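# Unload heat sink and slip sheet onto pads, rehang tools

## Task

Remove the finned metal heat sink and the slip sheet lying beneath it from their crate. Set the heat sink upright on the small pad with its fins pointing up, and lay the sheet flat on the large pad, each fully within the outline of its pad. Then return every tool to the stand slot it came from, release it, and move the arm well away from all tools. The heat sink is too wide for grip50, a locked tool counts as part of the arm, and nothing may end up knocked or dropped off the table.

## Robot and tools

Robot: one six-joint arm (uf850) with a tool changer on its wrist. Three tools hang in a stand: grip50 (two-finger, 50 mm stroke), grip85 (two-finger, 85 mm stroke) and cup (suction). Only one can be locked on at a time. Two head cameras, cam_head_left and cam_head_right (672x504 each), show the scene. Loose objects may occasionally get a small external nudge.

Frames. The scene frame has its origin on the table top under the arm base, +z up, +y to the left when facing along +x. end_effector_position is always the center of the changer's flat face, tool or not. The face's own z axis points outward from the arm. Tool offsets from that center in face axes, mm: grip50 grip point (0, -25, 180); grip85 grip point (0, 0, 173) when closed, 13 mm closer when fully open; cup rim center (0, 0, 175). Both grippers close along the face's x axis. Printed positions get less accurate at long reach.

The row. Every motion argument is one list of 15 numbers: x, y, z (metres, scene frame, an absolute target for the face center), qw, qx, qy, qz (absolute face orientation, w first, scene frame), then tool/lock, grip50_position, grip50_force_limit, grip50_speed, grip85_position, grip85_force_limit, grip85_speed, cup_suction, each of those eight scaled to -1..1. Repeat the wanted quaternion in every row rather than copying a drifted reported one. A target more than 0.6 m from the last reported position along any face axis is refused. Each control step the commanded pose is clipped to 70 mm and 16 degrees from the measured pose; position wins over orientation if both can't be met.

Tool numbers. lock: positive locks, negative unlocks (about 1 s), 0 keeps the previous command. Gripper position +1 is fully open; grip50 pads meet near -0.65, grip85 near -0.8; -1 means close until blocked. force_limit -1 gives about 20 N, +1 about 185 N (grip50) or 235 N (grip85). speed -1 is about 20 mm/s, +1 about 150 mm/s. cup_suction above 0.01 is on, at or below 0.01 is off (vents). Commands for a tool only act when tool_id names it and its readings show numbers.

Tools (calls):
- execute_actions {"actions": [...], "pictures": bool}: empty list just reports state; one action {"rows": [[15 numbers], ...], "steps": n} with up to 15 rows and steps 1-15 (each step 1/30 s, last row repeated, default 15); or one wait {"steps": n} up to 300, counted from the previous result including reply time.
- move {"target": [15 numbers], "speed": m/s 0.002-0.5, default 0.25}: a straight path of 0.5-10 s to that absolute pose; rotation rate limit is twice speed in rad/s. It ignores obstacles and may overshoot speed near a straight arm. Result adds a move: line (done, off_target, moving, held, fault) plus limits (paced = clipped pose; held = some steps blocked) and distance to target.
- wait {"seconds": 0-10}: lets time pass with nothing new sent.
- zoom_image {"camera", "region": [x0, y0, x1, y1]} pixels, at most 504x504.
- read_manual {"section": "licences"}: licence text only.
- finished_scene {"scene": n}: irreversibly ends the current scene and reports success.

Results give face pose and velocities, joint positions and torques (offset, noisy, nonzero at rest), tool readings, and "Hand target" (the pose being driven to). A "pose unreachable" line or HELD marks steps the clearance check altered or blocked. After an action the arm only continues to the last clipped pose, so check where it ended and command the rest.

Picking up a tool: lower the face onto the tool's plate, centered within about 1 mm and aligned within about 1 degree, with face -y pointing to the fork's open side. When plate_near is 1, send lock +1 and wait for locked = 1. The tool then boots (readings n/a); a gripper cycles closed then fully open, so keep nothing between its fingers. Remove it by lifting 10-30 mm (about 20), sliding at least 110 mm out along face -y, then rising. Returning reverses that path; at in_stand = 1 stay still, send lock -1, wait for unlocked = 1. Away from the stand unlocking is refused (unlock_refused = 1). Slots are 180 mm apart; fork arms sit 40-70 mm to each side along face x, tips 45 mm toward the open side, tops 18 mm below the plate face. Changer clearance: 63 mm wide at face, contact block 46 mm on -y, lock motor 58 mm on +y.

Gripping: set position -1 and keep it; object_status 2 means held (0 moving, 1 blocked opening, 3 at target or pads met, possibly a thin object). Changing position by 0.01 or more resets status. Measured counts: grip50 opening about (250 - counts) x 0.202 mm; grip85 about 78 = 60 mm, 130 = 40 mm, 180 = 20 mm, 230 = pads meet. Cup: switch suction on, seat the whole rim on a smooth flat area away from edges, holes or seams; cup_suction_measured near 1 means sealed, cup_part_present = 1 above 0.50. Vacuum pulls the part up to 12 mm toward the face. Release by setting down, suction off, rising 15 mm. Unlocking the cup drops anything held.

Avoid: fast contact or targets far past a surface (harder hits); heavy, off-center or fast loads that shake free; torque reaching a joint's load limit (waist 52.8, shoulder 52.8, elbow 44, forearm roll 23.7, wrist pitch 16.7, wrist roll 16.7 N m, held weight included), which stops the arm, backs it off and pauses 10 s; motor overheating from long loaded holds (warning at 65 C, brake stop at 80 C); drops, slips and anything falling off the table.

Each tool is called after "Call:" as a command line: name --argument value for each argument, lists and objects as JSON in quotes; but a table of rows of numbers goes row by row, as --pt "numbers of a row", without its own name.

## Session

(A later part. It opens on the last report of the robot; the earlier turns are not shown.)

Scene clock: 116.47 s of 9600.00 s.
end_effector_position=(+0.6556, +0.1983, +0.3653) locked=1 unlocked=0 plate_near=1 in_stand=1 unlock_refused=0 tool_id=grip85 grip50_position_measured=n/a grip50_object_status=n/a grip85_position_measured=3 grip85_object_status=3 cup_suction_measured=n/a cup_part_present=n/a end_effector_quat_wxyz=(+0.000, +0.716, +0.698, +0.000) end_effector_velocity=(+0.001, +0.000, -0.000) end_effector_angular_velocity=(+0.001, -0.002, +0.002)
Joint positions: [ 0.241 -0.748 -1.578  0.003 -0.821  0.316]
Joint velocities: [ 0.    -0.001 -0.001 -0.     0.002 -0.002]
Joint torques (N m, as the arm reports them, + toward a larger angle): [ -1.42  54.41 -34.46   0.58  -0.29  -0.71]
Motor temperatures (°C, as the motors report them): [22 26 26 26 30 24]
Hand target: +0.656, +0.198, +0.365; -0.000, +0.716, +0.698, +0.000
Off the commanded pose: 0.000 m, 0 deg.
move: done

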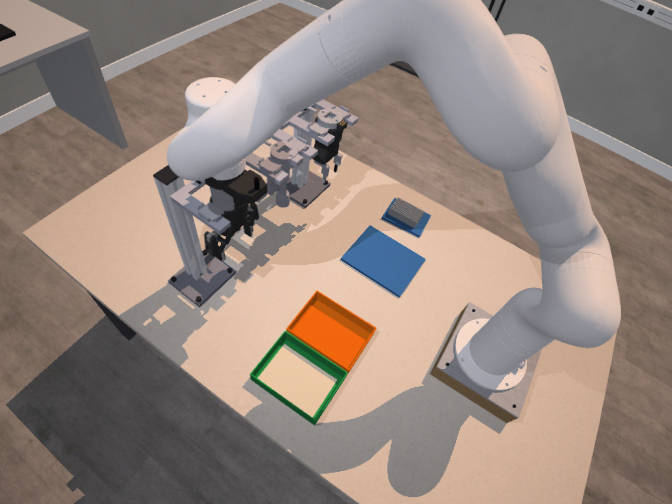

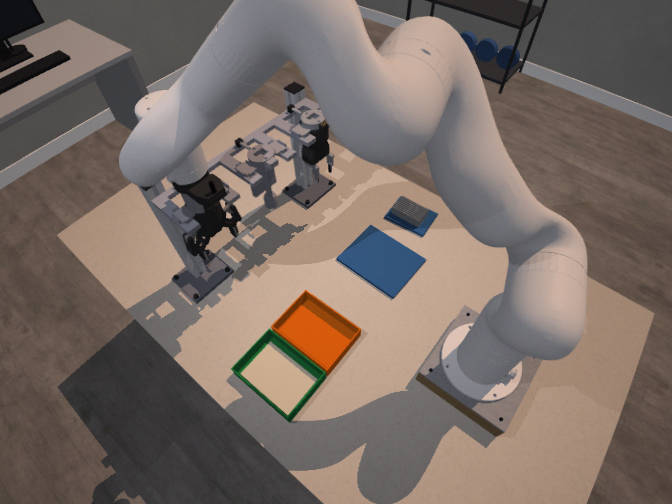

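Call:
execute_actions --actions '[{"rows":[[0.6554,0.1982,0.365,0,0.7163,0.6978,0,-1,1,0,0,1,-0.4,-0.2,0]],"steps":15}]' --pictures false

Call:
execute_actions --actions '[{"steps":25}]' --pictures false

Call:
move --target '[0.6554,0.1982,0.405,0,0.7163,0.6978,0,0,1,0,0,1,-0.4,-0.2,0]' --speed 0.05

Call:
move --target '[0.650,0.018,0.405,0,0.7163,0.6978,0,0,1,0,0,1,-0.4,-0.2,0]' --speed 0.12

Call:
move --target '[0.650,0.018,0.380,0,0.7163,0.6978,0,0,1,0,0,1,-0.4,-0.2,0]' --speed 0.03

Call:
move --target '[0.650,0.018,0.371,0,0.7163,0.6978,0,0,1,0,0,1,-0.4,-0.2,0]' --speed 0.006

Scene clock: 128.20 s of 9600.00 s.
end_effector_position=(+0.6553, +0.1982, +0.3649) locked=0 unlocked=0 plate_near=1 in_stand=1 unlock_refused=0 tool_id=none grip50_position_measured=n/a grip50_object_status=n/a grip85_position_measured=n/a grip85_object_status=n/a cup_suction_measured=n/a cup_part_present=n/a end_effector_quat_wxyz=(-0.000, +0.716, +0.698, -0.000) end_effector_velocity=(+0.000, -0.000, +0.000) end_effector_angular_velocity=(+0.001, -0.000, -0.000)
Joint positions: [ 0.241 -0.749 -1.578  0.003 -0.821  0.316]
Joint velocities: [-0.001  0.     0.     0.001  0.    -0.001]
Joint torques (N m, as the arm reports them, + toward a larger angle): [ -2.5   40.   -23.56   0.43  -0.42  -0.66]
Motor temperatures (°C, as the motors report them): [22 26 26 26 30 24]
Hand target: +0.655, +0.198, +0.365; -0.000, +0.716, +0.698, +0.000
Off the commanded pose: 0.000 m, 0 deg.
Steps of this call (steps 1 to 337: nothing new was sent; steps 338 to 352: all 15 steps of this action). Readings (end_effector_position | what the end effector reports):
338: (+0.6554, +0.1982, +0.3647) | locked=1 unlocked=0 plate_near=1 in_stand=1 unlock_refused=0 tool_id=grip85 grip50_position_measured=n/a grip50_object_status=n/a grip85_position_measured=3 grip85_object_status=3 cup_suction_measured=n/a cup_part_present=n/a
339: (+0.6554, +0.1982, +0.3647) | locked=1 unlocked=0 plate_near=1 in_stand=1 unlock_refused=0 tool_id=grip85 grip50_position_measured=n/a grip50_object_status=n/a grip85_position_measured=3 grip85_object_status=3 cup_suction_measured=n/a cup_part_present=n/a
341: (+0.6554, +0.1982, +0.3647) | locked=1 unlocked=0 plate_near=1 in_stand=1 unlock_refused=0 tool_id=grip85 grip50_position_measured=n/a grip50_object_status=n/a grip85_position_measured=3 grip85_object_status=3 cup_suction_measured=n/a cup_part_present=n/a
345: (+0.6553, +0.1982, +0.3648) | locked=0 unlocked=0 plate_near=1 in_stand=1 unlock_refused=0 tool_id=none grip50_position_measured=n/a grip50_object_status=n/a grip85_position_measured=n/a grip85_object_status=n/a cup_suction_measured=n/a cup_part_present=n/a
352: the state above

Scene clock: 129.03 s of 9600.00 s.
end_effector_position=(+0.6553, +0.1982, +0.3649) locked=0 unlocked=1 plate_near=1 in_stand=1 unlock_refused=0 tool_id=none grip50_position_measured=n/a grip50_object_status=n/a grip85_position_measured=n/a grip85_object_status=n/a cup_suction_measured=n/a cup_part_present=n/a end_effector_quat_wxyz=(-0.000, +0.716, +0.698, -0.000) end_effector_velocity=(+0.000, +0.000, +0.000) end_effector_angular_velocity=(+0.001, -0.000, -0.003)
Joint positions: [ 0.241 -0.748 -1.578  0.003 -0.821  0.316]
Joint velocities: [-0.     0.    -0.     0.001 -0.     0.002]
Joint torques (N m, as the arm reports them, + toward a larger angle): [ -3.14  41.29 -25.32   0.3   -0.08  -0.59]
Motor temperatures (°C, as the motors report them): [22 26 26 26 30 24]
Hand target: +0.655, +0.198, +0.365; -0.000, +0.716, +0.698, +0.000
Off the commanded pose: 0.000 m, 0 deg.
Steps of this call (steps 1 to 25: nothing new was sent). Readings (end_effector_position | what the end effector reports):
1: (+0.6553, +0.1982, +0.3649) | locked=0 unlocked=0 plate_near=1 in_stand=1 unlock_refused=0 tool_id=none grip50_position_measured=n/a grip50_object_status=n/a grip85_position_measured=n/a grip85_object_status=n/a cup_suction_measured=n/a cup_part_present=n/a
2: (+0.6553, +0.1982, +0.3649) | locked=0 unlocked=0 plate_near=1 in_stand=1 unlock_refused=0 tool_id=none grip50_position_measured=n/a grip50_object_status=n/a grip85_position_measured=n/a grip85_object_status=n/a cup_suction_measured=n/a cup_part_present=n/a
4: (+0.6553, +0.1982, +0.3649) | locked=0 unlocked=0 plate_near=1 in_stand=1 unlock_refused=0 tool_id=none grip50_position_measured=n/a grip50_object_status=n/a grip85_position_measured=n/a grip85_object_status=n/a cup_suction_measured=n/a cup_part_present=n/a
8: (+0.6553, +0.1982, +0.3649) | locked=0 unlocked=0 plate_near=1 in_stand=1 unlock_refused=0 tool_id=none grip50_position_measured=n/a grip50_object_status=n/a grip85_position_measured=n/a grip85_object_status=n/a cup_suction_measured=n/a cup_part_present=n/a
25: the state above

Scene clock: 130.17 s of 9600.00 s.
end_effector_position=(+0.6552, +0.1981, +0.4048) locked=0 unlocked=1 plate_near=0 in_stand=0 unlock_refused=0 tool_id=none grip50_position_measured=n/a grip50_object_status=n/a grip85_position_measured=n/a grip85_object_status=n/a cup_suction_measured=n/a cup_part_present=n/a end_effector_quat_wxyz=(+0.000, +0.716, +0.698, -0.000) end_effector_velocity=(-0.000, +0.001, +0.001) end_effector_angular_velocity=(+0.001, +0.001, -0.002)
Joint positions: [ 0.241 -0.708 -1.607  0.003 -0.891  0.316]
Joint velocities: [ 0.001  0.    -0.001  0.002 -0.003  0.001]
Joint torques (N m, as the arm reports them, + toward a larger angle): [ -1.56  46.63 -28.99   0.65  -0.29  -0.69]
Motor temperatures (°C, as the motors report them): [22 26 26 26 30 24]
Hand target: +0.655, +0.198, +0.405; +0.000, +0.716, +0.698, -0.000
Off the commanded pose: 0.000 m, 0 deg.
move: done

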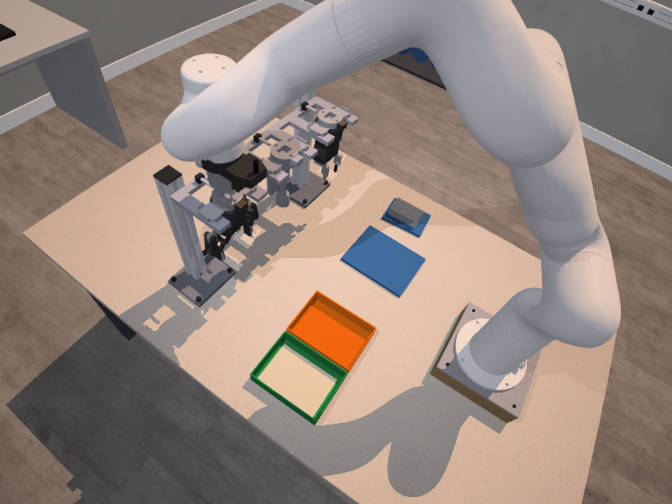

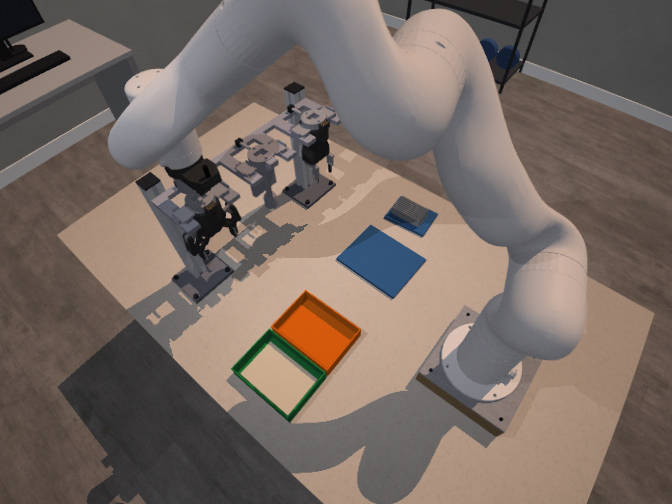

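Scene clock: 132.10 s of 9600.00 s.
end_effector_position=(+0.6498, +0.0181, +0.4049) locked=0 unlocked=1 plate_near=0 in_stand=0 unlock_refused=0 tool_id=none grip50_position_measured=n/a grip50_object_status=n/a grip85_position_measured=n/a grip85_object_status=n/a cup_suction_measured=n/a cup_part_present=n/a end_effector_quat_wxyz=(+0.000, +0.716, +0.698, -0.001) end_effector_velocity=(+0.000, -0.001, +0.001) end_effector_angular_velocity=(+0.000, -0.001, +0.000)
Joint positions: [-0.026 -0.623 -1.472  0.004 -0.842  0.048]
Joint velocities: [-0.002  0.001 -0.     0.     0.    -0.003]
Joint torques (N m, as the arm reports them, + toward a larger angle): [ -2.01  43.31 -28.77   0.64  -0.26  -0.63]
Motor temperatures (°C, as the motors report them): [22 26 26 26 30 24]
Hand target: +0.650, +0.018, +0.405; +0.000, +0.716, +0.698, -0.001
Off the commanded pose: 0.000 m, 0 deg.
move: done

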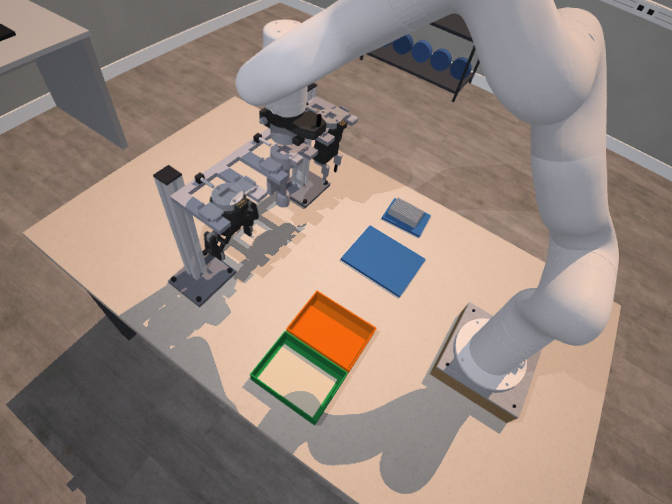

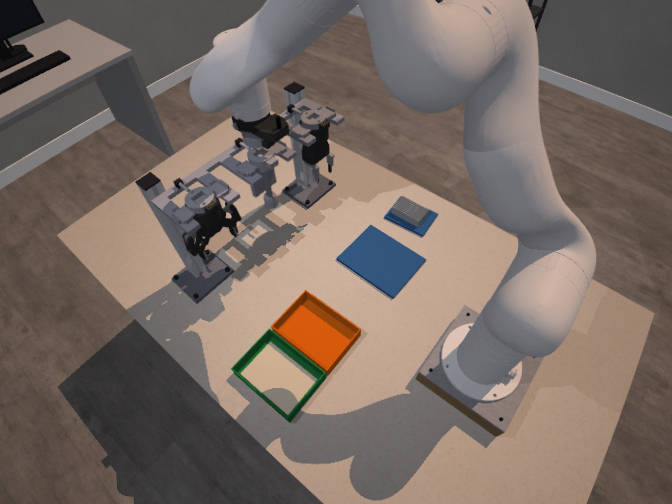

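Scene clock: 133.23 s of 9600.00 s.
end_effector_position=(+0.6501, +0.0180, +0.3801) locked=0 unlocked=1 plate_near=0 in_stand=0 unlock_refused=0 tool_id=none grip50_position_measured=n/a grip50_object_status=n/a grip85_position_measured=n/a grip85_object_status=n/a cup_suction_measured=n/a cup_part_present=n/a end_effector_quat_wxyz=(-0.000, +0.716, +0.698, +0.000) end_effector_velocity=(+0.000, +0.000, -0.001) end_effector_angular_velocity=(-0.000, -0.001, +0.000)
Joint positions: [-0.026 -0.65  -1.454  0.006 -0.797  0.046]
Joint velocities: [ 0.    -0.002  0.001 -0.     0.003  0.   ]
Joint torques (N m, as the arm reports them, + toward a larger angle): [ -2.23  44.19 -28.51   0.28  -0.23  -0.64]
Motor temperatures (°C, as the motors report them): [22 26 26 26 30 24]
Hand target: +0.650, +0.018, +0.380; -0.000, +0.716, +0.698, +0.000
Off the commanded pose: 0.000 m, 0 deg.
move: done

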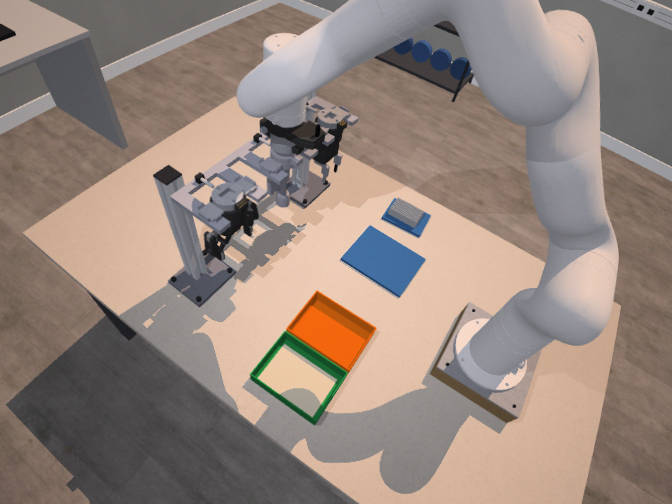

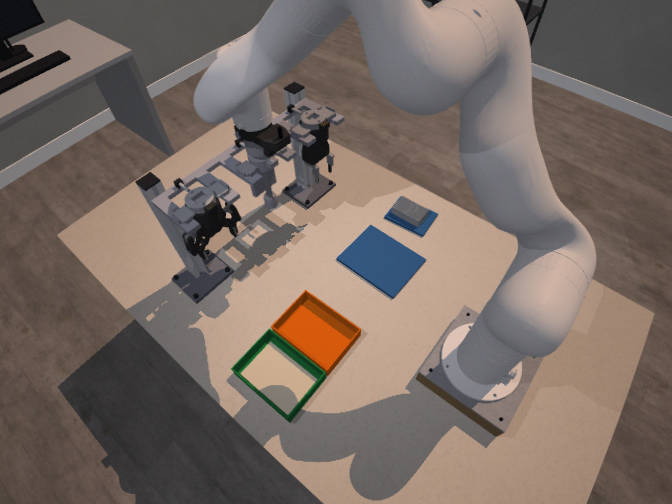

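Scene clock: 134.97 s of 9600.00 s.
end_effector_position=(+0.6500, +0.0180, +0.3710) locked=0 unlocked=1 plate_near=0 in_stand=0 unlock_refused=0 tool_id=none grip50_position_measured=n/a grip50_object_status=n/a grip85_position_measured=n/a grip85_object_status=n/a cup_suction_measured=n/a cup_part_present=n/a end_effector_quat_wxyz=(-0.000, +0.716, +0.698, +0.000) end_effector_velocity=(+0.000, -0.001, -0.001) end_effector_angular_velocity=(-0.001, -0.001, -0.001)
Joint positions: [-0.026 -0.66  -1.448  0.006 -0.78   0.046]
Joint velocities: [-0.001 -0.001  0.    -0.002  0.002  0.001]
Joint torques (N m, as the arm reports them, + toward a larger angle): [ -1.42  44.66 -28.29   0.45  -0.23  -0.66]
Motor temperatures (°C, as the motors report them): [22 26 26 26 30 24]
Hand target: +0.650, +0.018, +0.371; -0.000, +0.716, +0.698, +0.000
Off the commanded pose: 0.000 m, 0 deg.
move: done

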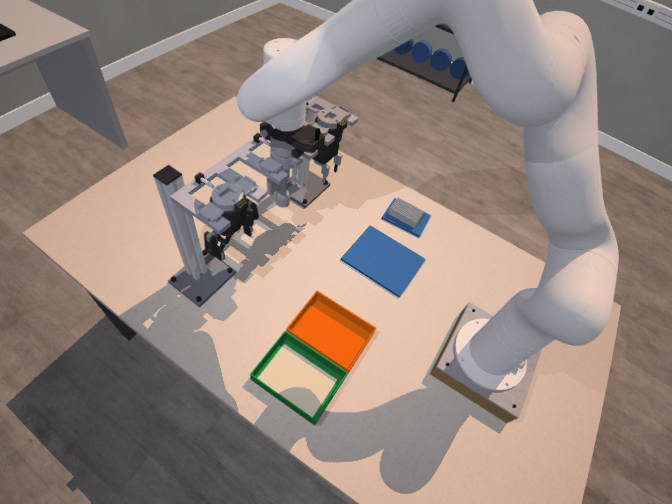

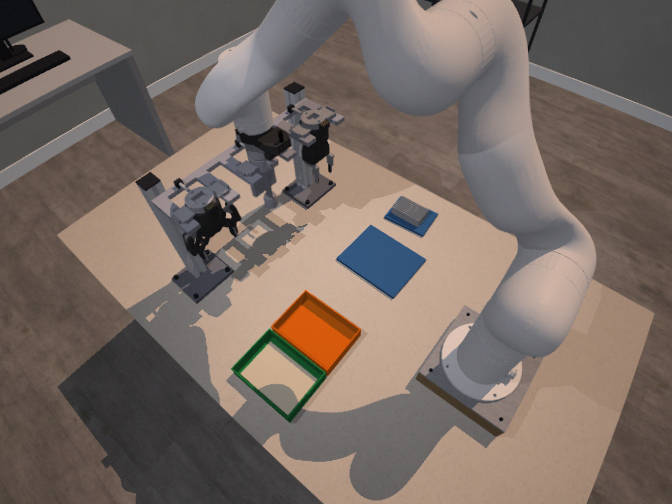

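Call:
move --target '[0.650,0.018,0.366,0,0.7163,0.6978,0,0,1,0,0,1,-0.4,-0.2,0]' --speed 0.005

Scene clock: 137.80 s of 9600.00 s.
end_effector_position=(+0.6500, +0.0180, +0.3660) locked=0 unlocked=1 plate_near=0 in_stand=1 unlock_refused=0 tool_id=none grip50_position_measured=n/a grip50_object_status=n/a grip85_position_measured=n/a grip85_object_status=n/a cup_suction_measured=n/a cup_part_present=n/a end_effector_quat_wxyz=(-0.000, +0.716, +0.698, +0.000) end_effector_velocity=(+0.000, +0.000, -0.000) end_effector_angular_velocity=(+0.002, -0.001, -0.002)
Joint positions: [-0.026 -0.666 -1.444  0.006 -0.771  0.046]
Joint velocities: [ 0.    -0.     0.     0.002  0.001  0.   ]
Joint torques (N m, as the arm reports them, + toward a larger angle): [ -1.79  43.36 -27.08   0.82  -0.57  -0.66]
Motor temperatures (°C, as the motors report them): [22 26 26 26 30 24]
Hand target: +0.650, +0.018, +0.366; -0.000, +0.716, +0.698, +0.000
Off the commanded pose: 0.000 m, 0 deg.
move: done

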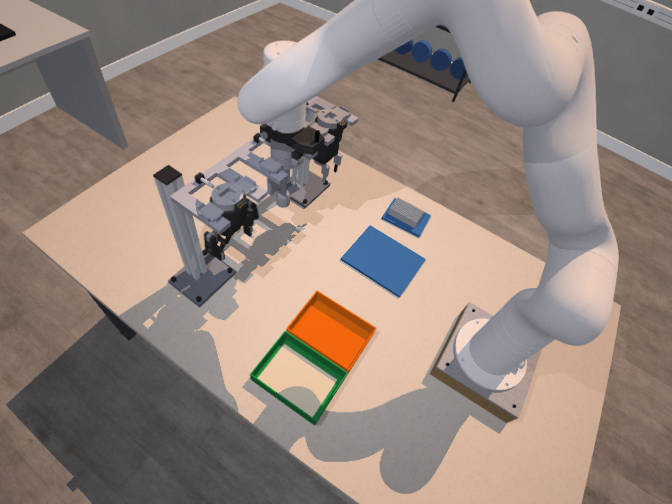

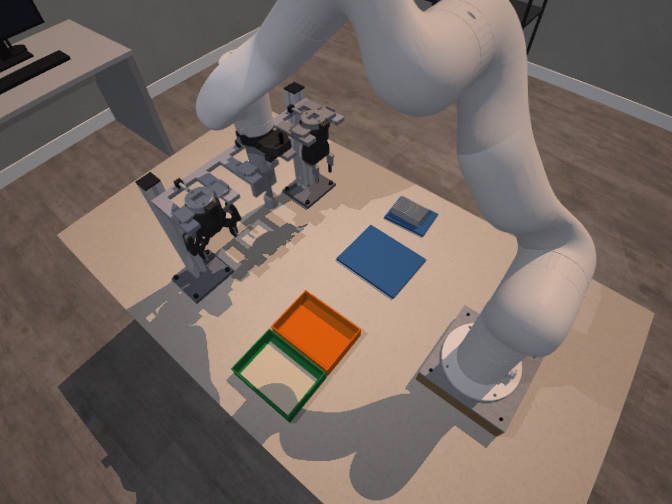

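Call:
move --target '[0.6506,0.018,0.3645,0,0.7163,0.6978,0,0,1,0,0,1,-0.4,-0.2,0]' --speed 0.004

Scene clock: 140.43 s of 9600.00 s.
end_effector_position=(+0.6506, +0.0180, +0.3648) locked=0 unlocked=1 plate_near=1 in_stand=1 unlock_refused=0 tool_id=none grip50_position_measured=n/a grip50_object_status=n/a grip85_position_measured=n/a grip85_object_status=n/a cup_suction_measured=n/a cup_part_present=n/a end_effector_quat_wxyz=(+0.000, +0.716, +0.698, +0.000) end_effector_velocity=(+0.001, +0.000, +0.000) end_effector_angular_velocity=(-0.001, -0.003, -0.000)
Joint positions: [-0.026 -0.669 -1.446  0.007 -0.77   0.046]
Joint velocities: [ 0.    -0.001 -0.001 -0.001  0.002  0.001]
Joint torques (N m, as the arm reports them, + toward a larger angle): [ -1.6   40.98 -26.85   0.43  -0.02  -0.62]
Motor temperatures (°C, as the motors report them): [22 26 26 26 30 24]
Hand target: +0.651, +0.018, +0.365; -0.000, +0.716, +0.698, +0.000
Off the commanded pose: 0.000 m, 0 deg.
move: done

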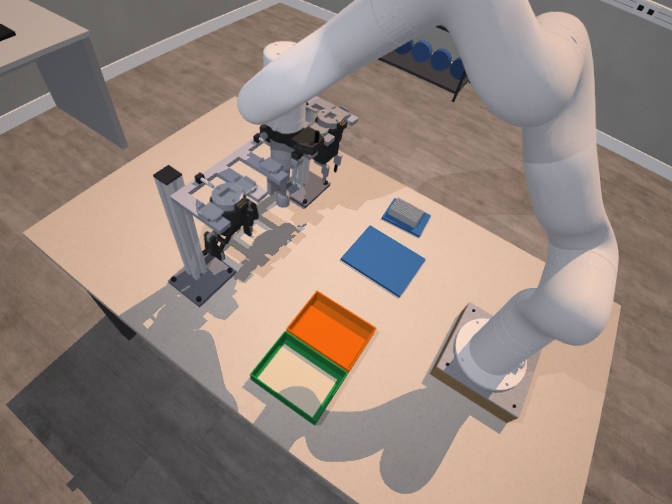

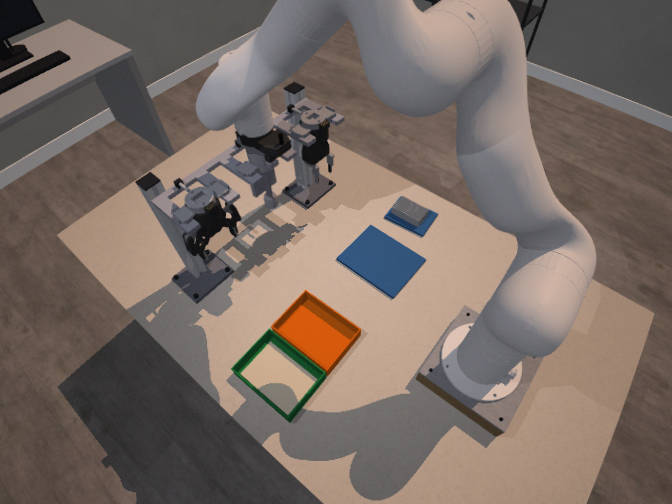

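Call:
execute_actions --actions '[{"rows":[[0.6506,0.018,0.3648,0,0.7163,0.6978,0,1,1,0,0,1,-0.4,-0.2,0]],"steps":15}]' --pictures false

Call:
execute_actions --actions '[{"steps":25}]' --pictures false

Call:
move --target '[0.6506,0.018,0.385,0,0.7163,0.6978,0,0,1,0,0,1,-0.4,-0.2,0]' --speed 0.03

Call:
move --target '[0.51,0.022,0.385,0,0.7163,0.6978,0,0,1,0,0,1,-0.4,-0.2,0]' --speed 0.1

Call:
move --target '[0.377,0.327,0.26,0,0.7071,0.7071,0,0,1,0,0,1,-0.4,-0.2,0]' --speed 0.2

Call:
move --target '[0.377,0.327,0.198,0,0.7071,0.7071,0,0,1,0,0,1,-0.4,-0.2,1]' --speed 0.05

Call:
zoom_image --camera "cam_head_right" --region '[225,320,345,430]'

Call:
move --target '[0.377,0.327,0.188,0,0.7071,0.7071,0,0,1,0,0,1,-0.4,-0.2,1]' --speed 0.008

Scene clock: 148.37 s of 9600.00 s.
end_effector_position=(+0.6506, +0.0180, +0.3646) locked=0 unlocked=0 plate_near=1 in_stand=1 unlock_refused=0 tool_id=none grip50_position_measured=n/a grip50_object_status=n/a grip85_position_measured=n/a grip85_object_status=n/a cup_suction_measured=n/a cup_part_present=n/a end_effector_quat_wxyz=(-0.000, +0.716, +0.698, -0.000) end_effector_velocity=(-0.000, -0.000, +0.000) end_effector_angular_velocity=(+0.001, -0.000, -0.001)
Joint positions: [-0.026 -0.669 -1.446  0.006 -0.77   0.046]
Joint velocities: [-0.     0.001  0.     0.001 -0.    -0.001]
Joint torques (N m, as the arm reports them, + toward a larger angle): [ -3.26  38.66 -23.11   0.52  -0.77  -0.6 ]
Motor temperatures (°C, as the motors report them): [22 26 26 26 30 24]
Hand target: +0.651, +0.018, +0.365; +0.000, +0.716, +0.698, +0.000
Off the commanded pose: 0.000 m, 0 deg.
Steps of this call (steps 1 to 223: nothing new was sent; steps 224 to 238: all 15 steps of this action). Readings (end_effector_position | what the end effector reports):
224: (+0.6506, +0.0180, +0.3645) | locked=0 unlocked=0 plate_near=1 in_stand=1 unlock_refused=0 tool_id=none grip50_position_measured=n/a grip50_object_status=n/a grip85_position_measured=n/a grip85_object_status=n/a cup_suction_measured=n/a cup_part_present=n/a
225: (+0.6506, +0.0180, +0.3645) | locked=0 unlocked=0 plate_near=1 in_stand=1 unlock_refused=0 tool_id=none grip50_position_measured=n/a grip50_object_status=n/a grip85_position_measured=n/a grip85_object_status=n/a cup_suction_measured=n/a cup_part_present=n/a
227: (+0.6506, +0.0180, +0.3645) | locked=0 unlocked=0 plate_near=1 in_stand=1 unlock_refused=0 tool_id=none grip50_position_measured=n/a grip50_object_status=n/a grip85_position_measured=n/a grip85_object_status=n/a cup_suction_measured=n/a cup_part_present=n/a
231: (+0.6506, +0.0180, +0.3646) | locked=0 unlocked=0 plate_near=1 in_stand=1 unlock_refused=0 tool_id=none grip50_position_measured=n/a grip50_object_status=n/a grip85_position_measured=n/a grip85_object_status=n/a cup_suction_measured=n/a cup_part_present=n/a
238: the state above

Scene clock: 149.20 s of 9600.00 s.
end_effector_position=(+0.6506, +0.0180, +0.3648) locked=1 unlocked=0 plate_near=1 in_stand=1 unlock_refused=0 tool_id=cup grip50_position_measured=n/a grip50_object_status=n/a grip85_position_measured=n/a grip85_object_status=n/a cup_suction_measured=n/a cup_part_present=n/a end_effector_quat_wxyz=(-0.000, +0.716, +0.698, -0.000) end_effector_velocity=(-0.000, -0.000, -0.000) end_effector_angular_velocity=(-0.000, +0.000, -0.001)
Joint positions: [-0.026 -0.668 -1.446  0.006 -0.77   0.046]
Joint velocities: [-0.001 -0.     0.    -0.     0.     0.   ]
Joint torques (N m, as the arm reports them, + toward a larger angle): [ -1.47  43.36 -27.17   1.02  -0.44  -0.63]
Motor temperatures (°C, as the motors report them): [22 26 26 26 30 24]
Hand target: +0.651, +0.018, +0.365; +0.000, +0.716, +0.698, +0.000
Off the commanded pose: 0.000 m, 0 deg.
Steps of this call (steps 1 to 25: nothing new was sent). Readings (end_effector_position | what the end effector reports):
1: (+0.6506, +0.0180, +0.3646) | locked=0 unlocked=0 plate_near=1 in_stand=1 unlock_refused=0 tool_id=none grip50_position_measured=n/a grip50_object_status=n/a grip85_position_measured=n/a grip85_object_status=n/a cup_suction_measured=n/a cup_part_present=n/a
2: (+0.6506, +0.0180, +0.3646) | locked=0 unlocked=0 plate_near=1 in_stand=1 unlock_refused=0 tool_id=none grip50_position_measured=n/a grip50_object_status=n/a grip85_position_measured=n/a grip85_object_status=n/a cup_suction_measured=n/a cup_part_present=n/a
4: (+0.6506, +0.0180, +0.3646) | locked=0 unlocked=0 plate_near=1 in_stand=1 unlock_refused=0 tool_id=none grip50_position_measured=n/a grip50_object_status=n/a grip85_position_measured=n/a grip85_object_status=n/a cup_suction_measured=n/a cup_part_present=n/a
8: (+0.6506, +0.0179, +0.3646) | locked=0 unlocked=0 plate_near=1 in_stand=1 unlock_refused=0 tool_id=none grip50_position_measured=n/a grip50_object_status=n/a grip85_position_measured=n/a grip85_object_status=n/a cup_suction_measured=n/a cup_part_present=n/a
25: the state above

Scene clock: 150.17 s of 9600.00 s.
end_effector_position=(+0.6505, +0.0180, +0.3848) locked=1 unlocked=0 plate_near=1 in_stand=0 unlock_refused=0 tool_id=cup grip50_position_measured=n/a grip50_object_status=n/a grip85_position_measured=n/a grip85_object_status=n/a cup_suction_measured=0.00 cup_part_present=0 end_effector_quat_wxyz=(-0.000, +0.716, +0.698, -0.000) end_effector_velocity=(-0.000, -0.000, +0.001) end_effector_angular_velocity=(-0.001, +0.001, +0.003)
Joint positions: [-0.026 -0.646 -1.459  0.006 -0.806  0.046]
Joint velocities: [-0.     0.002 -0.    -0.002 -0.003 -0.002]
Joint torques (N m, as the arm reports them, + toward a larger angle): [ -1.68  49.05 -32.34   0.5   -0.25  -0.62]
Motor temperatures (°C, as the motors report them): [22 26 26 26 30 24]
Hand target: +0.650, +0.018, +0.385; +0.000, +0.716, +0.698, -0.000
Off the commanded pose: 0.000 m, 0 deg.
move: done

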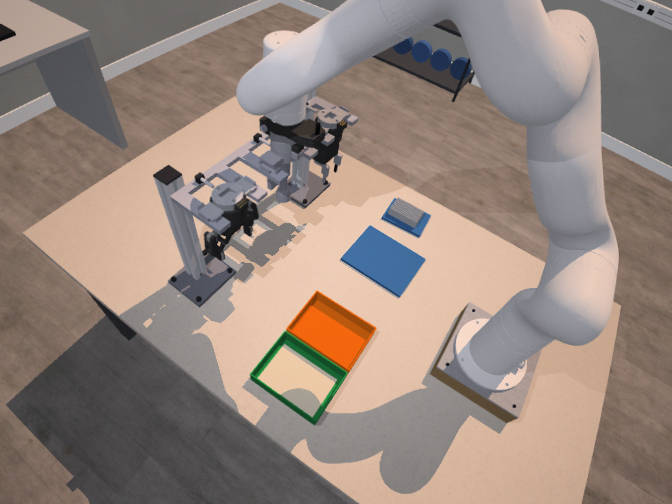

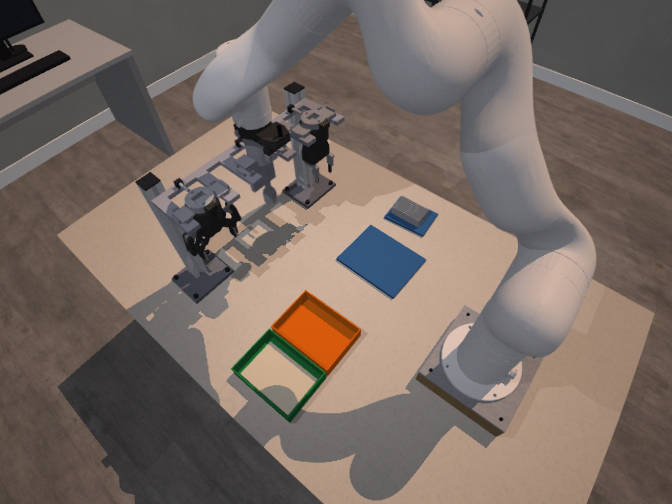

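Scene clock: 152.00 s of 9600.00 s.
end_effector_position=(+0.5104, +0.0222, +0.3844) locked=1 unlocked=0 plate_near=1 in_stand=0 unlock_refused=0 tool_id=cup grip50_position_measured=n/a grip50_object_status=n/a grip85_position_measured=n/a grip85_object_status=n/a cup_suction_measured=0.00 cup_part_present=0 end_effector_quat_wxyz=(-0.000, +0.716, +0.698, +0.000) end_effector_velocity=(-0.002, +0.000, -0.000) end_effector_angular_velocity=(+0.000, +0.000, -0.000)
Joint positions: [-0.011 -0.33  -0.995  0.008 -0.657  0.059]
Joint velocities: [ 0.     0.003  0.005  0.001  0.001 -0.   ]
Joint torques (N m, as the arm reports them, + toward a larger angle): [ -1.7   36.38 -30.54   0.57  -0.2   -0.59]
Motor temperatures (°C, as the motors report them): [22 26 26 26 30 24]
Hand target: +0.510, +0.022, +0.384; -0.000, +0.716, +0.698, +0.000
Off the commanded pose: 0.001 m, 0 deg.
move: done

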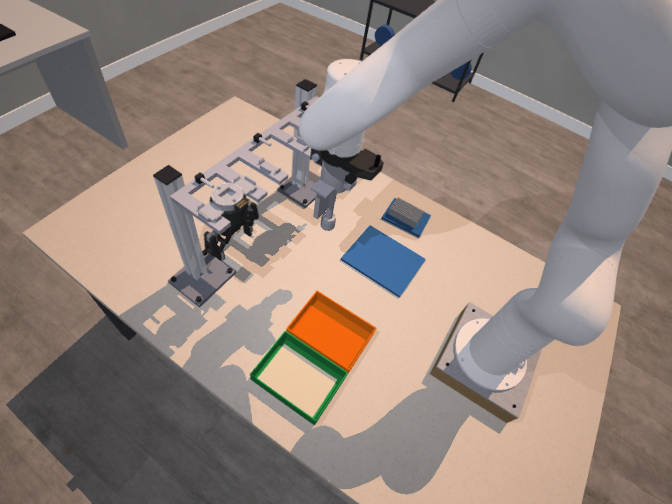

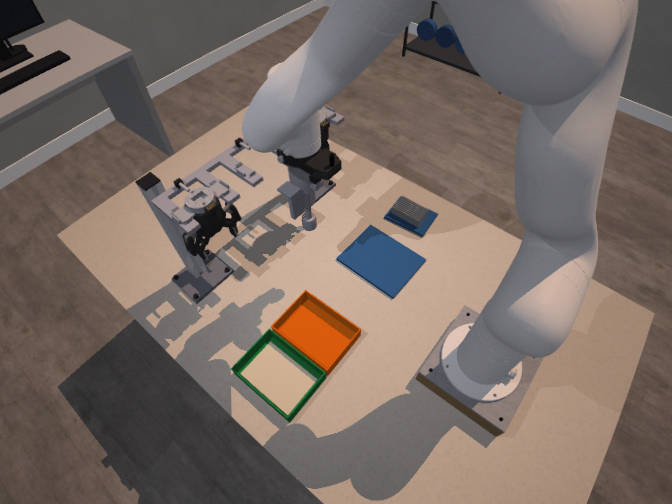

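Scene clock: 154.27 s of 9600.00 s.
end_effector_position=(+0.3779, +0.3282, +0.2599) locked=1 unlocked=0 plate_near=1 in_stand=0 unlock_refused=0 tool_id=cup grip50_position_measured=n/a grip50_object_status=n/a grip85_position_measured=n/a grip85_object_status=n/a cup_suction_measured=0.00 cup_part_present=0 end_effector_quat_wxyz=(-0.002, +0.707, +0.707, +0.001) end_effector_velocity=(-0.001, +0.002, -0.001) end_effector_angular_velocity=(-0.001, -0.000, +0.001)
Joint positions: [ 0.664 -0.523 -0.917  0.008 -0.383  0.707]
Joint velocities: [ 0.004 -0.003 -0.002 -0.002  0.     0.005]
Joint torques (N m, as the arm reports them, + toward a larger angle): [ -1.27  38.84 -25.05   0.51  -0.25  -0.7 ]
Motor temperatures (°C, as the motors report them): [22 26 26 26 30 24]
Hand target: +0.378, +0.328, +0.260; -0.002, +0.707, +0.707, +0.001
Off the commanded pose: 0.002 m, 0 deg.
move: done

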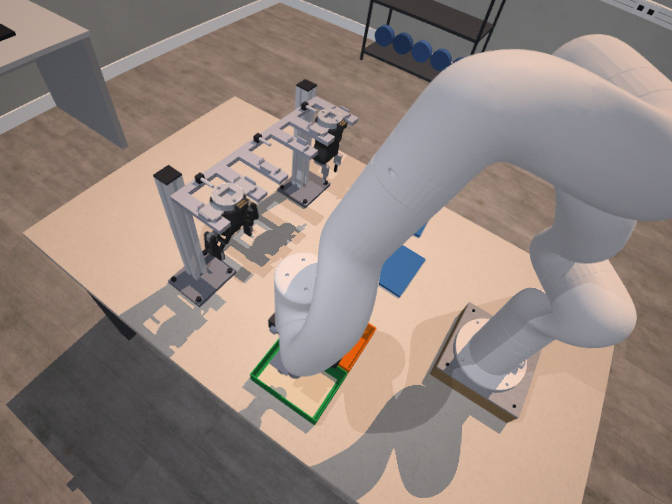

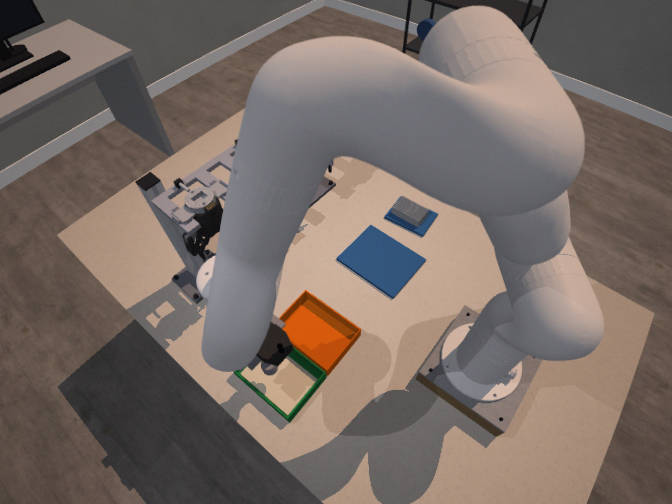

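Scene clock: 155.83 s of 9600.00 s.
end_effector_position=(+0.3772, +0.3273, +0.1981) locked=1 unlocked=0 plate_near=1 in_stand=0 unlock_refused=0 tool_id=cup grip50_position_measured=n/a grip50_object_status=n/a grip85_position_measured=n/a grip85_object_status=n/a cup_suction_measured=0.00 cup_part_present=0 end_effector_quat_wxyz=(-0.000, +0.707, +0.707, +0.000) end_effector_velocity=(+0.000, +0.001, -0.001) end_effector_angular_velocity=(+0.001, -0.001, -0.001)
Joint positions: [ 0.665 -0.653 -0.928 -0.003 -0.266  0.718]
Joint velocities: [ 0.001 -0.003 -0.001  0.001  0.002  0.001]
Joint torques (N m, as the arm reports them, + toward a larger angle): [ -1.66  39.94 -22.1    0.25  -0.25  -0.59]
Motor temperatures (°C, as the motors report them): [22 26 26 26 30 24]
Hand target: +0.377, +0.327, +0.198; -0.000, +0.707, +0.707, +0.000
Off the commanded pose: 0.000 m, 0 deg.
move: done

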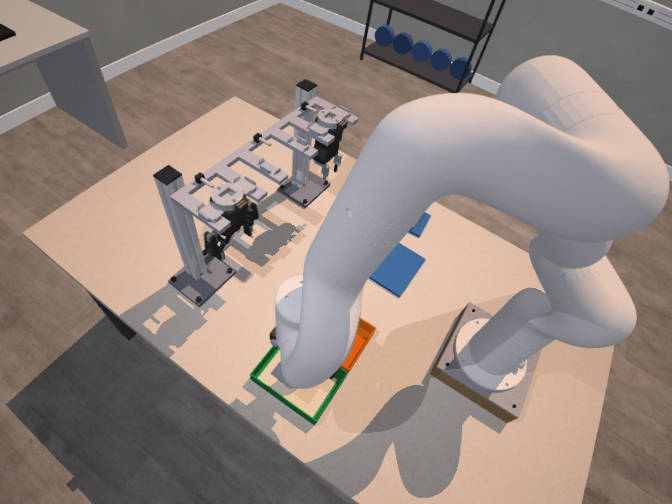

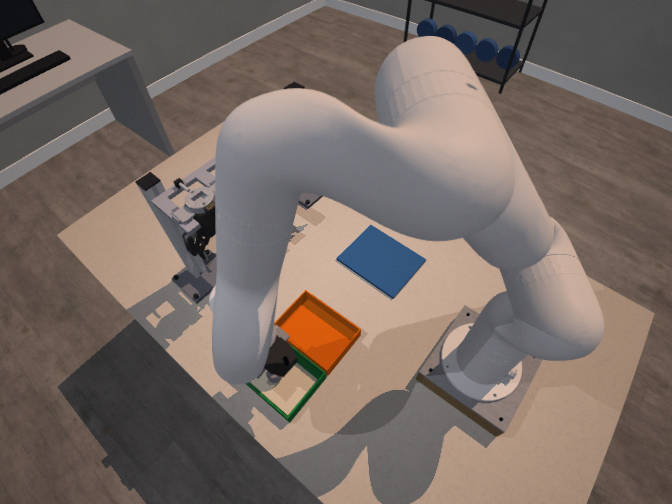

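Region (225, 320, 345, 430) of cam_head_right's 672x504 image, scaled by 4.200, with more detail than that image has; it fills the top 462 rows of this view, and the rest is white.

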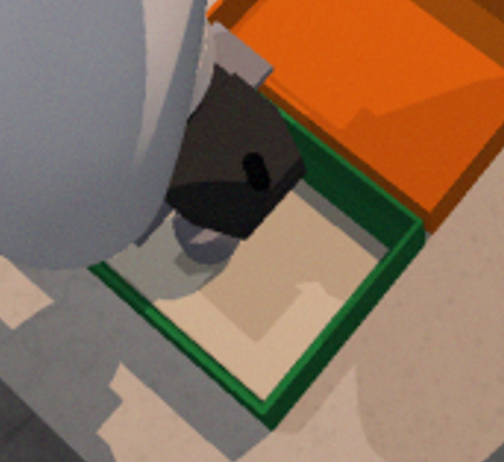

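Scene clock: 157.30 s of 9600.00 s.
end_effector_position=(+0.3770, +0.3270, +0.1881) locked=1 unlocked=0 plate_near=1 in_stand=0 unlock_refused=0 tool_id=cup grip50_position_measured=n/a grip50_object_status=n/a grip85_position_measured=n/a grip85_object_status=n/a cup_suction_measured=0.00 cup_part_present=0 end_effector_quat_wxyz=(-0.000, +0.707, +0.707, -0.000) end_effector_velocity=(-0.000, +0.001, -0.000) end_effector_angular_velocity=(+0.001, -0.001, +0.003)
Joint positions: [ 0.665 -0.675 -0.931 -0.005 -0.247  0.72 ]
Joint velocities: [ 0.001 -0.001 -0.001 -0.001  0.002 -0.001]
Joint torques (N m, as the arm reports them, + toward a larger angle): [ -1.33  41.3  -22.     0.36  -0.2   -0.7 ]
Motor temperatures (°C, as the motors report them): [22 26 26 26 30 24]
Hand target: +0.377, +0.327, +0.188; -0.000, +0.707, +0.707, +0.000
Off the commanded pose: 0.000 m, 0 deg.
move: done

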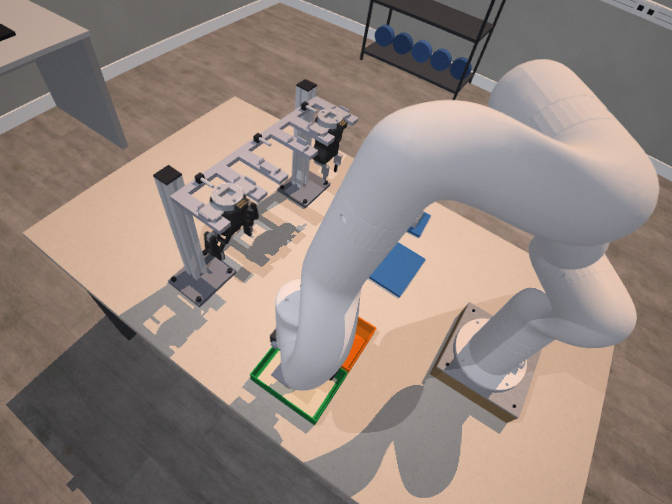

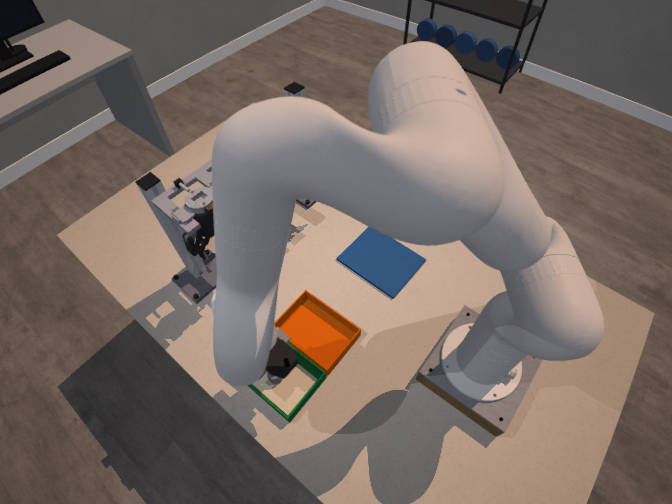

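Call:
move --target '[0.370,0.323,0.187,0,0.7071,0.7071,0,0,1,0,0,1,-0.4,-0.2,1]' --speed 0.015

Call:
move --target '[0.370,0.323,0.182,0,0.7071,0.7071,0,0,1,0,0,1,-0.4,-0.2,1]' --speed 0.006

Scene clock: 160.70 s of 9600.00 s.
end_effector_position=(+0.3701, +0.3231, +0.1870) locked=1 unlocked=0 plate_near=1 in_stand=0 unlock_refused=0 tool_id=cup grip50_position_measured=n/a grip50_object_status=n/a grip85_position_measured=n/a grip85_object_status=n/a cup_suction_measured=0.00 cup_part_present=0 end_effector_quat_wxyz=(-0.000, +0.707, +0.707, -0.000) end_effector_velocity=(-0.001, -0.000, +0.000) end_effector_angular_velocity=(+0.001, -0.002, +0.001)
Joint positions: [ 0.668 -0.666 -0.908 -0.005 -0.234  0.723]
Joint velocities: [ 0.001  0.003  0.005 -0.002  0.004  0.002]
Joint torques (N m, as the arm reports them, + toward a larger angle): [ -2.42  40.58 -21.4    0.34  -0.28  -0.62]
Motor temperatures (°C, as the motors report them): [22 26 26 26 30 24]
Hand target: +0.370, +0.323, +0.187; -0.000, +0.707, +0.707, +0.000
Off the commanded pose: 0.000 m, 0 deg.
move: done

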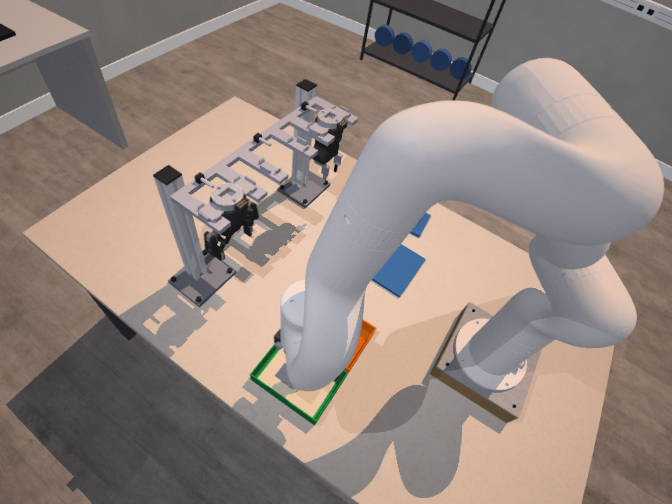

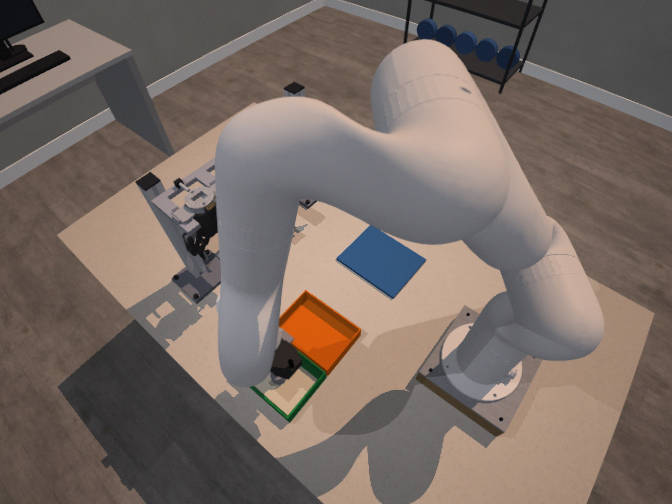

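Scene clock: 161.73 s of 9600.00 s.
end_effector_position=(+0.3700, +0.3230, +0.1820) locked=1 unlocked=0 plate_near=1 in_stand=0 unlock_refused=0 tool_id=cup grip50_position_measured=n/a grip50_object_status=n/a grip85_position_measured=n/a grip85_object_status=n/a cup_suction_measured=0.94 cup_part_present=1 end_effector_quat_wxyz=(-0.000, +0.707, +0.707, -0.000) end_effector_velocity=(-0.000, +0.000, -0.001) end_effector_angular_velocity=(+0.000, -0.000, +0.000)
Joint positions: [ 0.668 -0.677 -0.91  -0.005 -0.225  0.723]
Joint velocities: [ 0.001 -0.002 -0.     0.     0.002 -0.   ]
Joint torques (N m, as the arm reports them, + toward a larger angle): [ -1.7   40.85 -21.16   0.05  -0.32  -0.72]
Motor temperatures (°C, as the motors report them): [22 26 26 26 30 24]
Hand target: +0.370, +0.323, +0.182; -0.000, +0.707, +0.707, +0.000
Off the commanded pose: 0.000 m, 0 deg.
move: done

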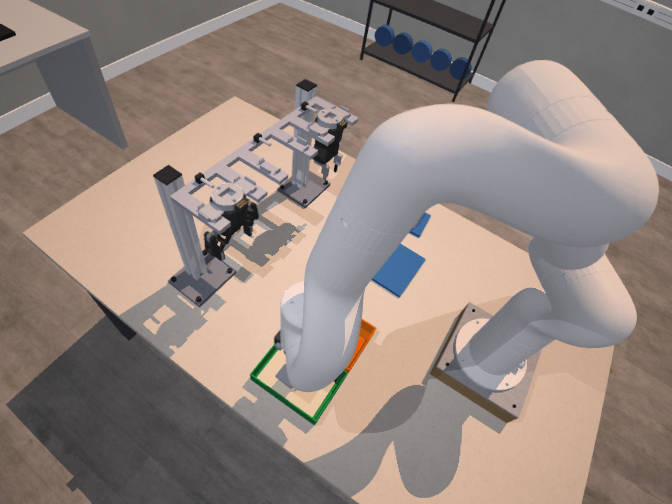

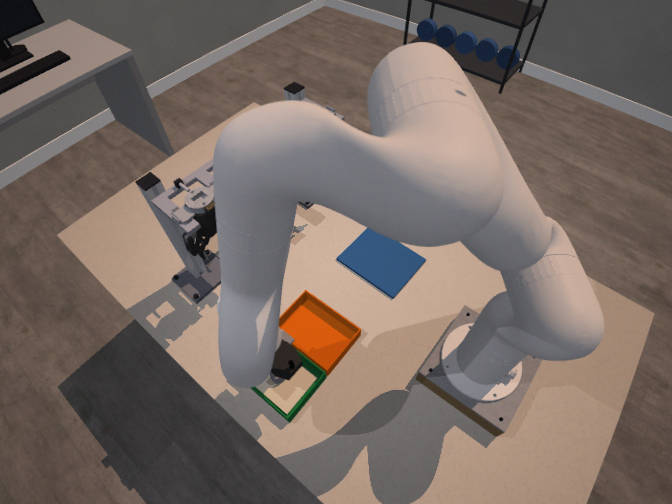

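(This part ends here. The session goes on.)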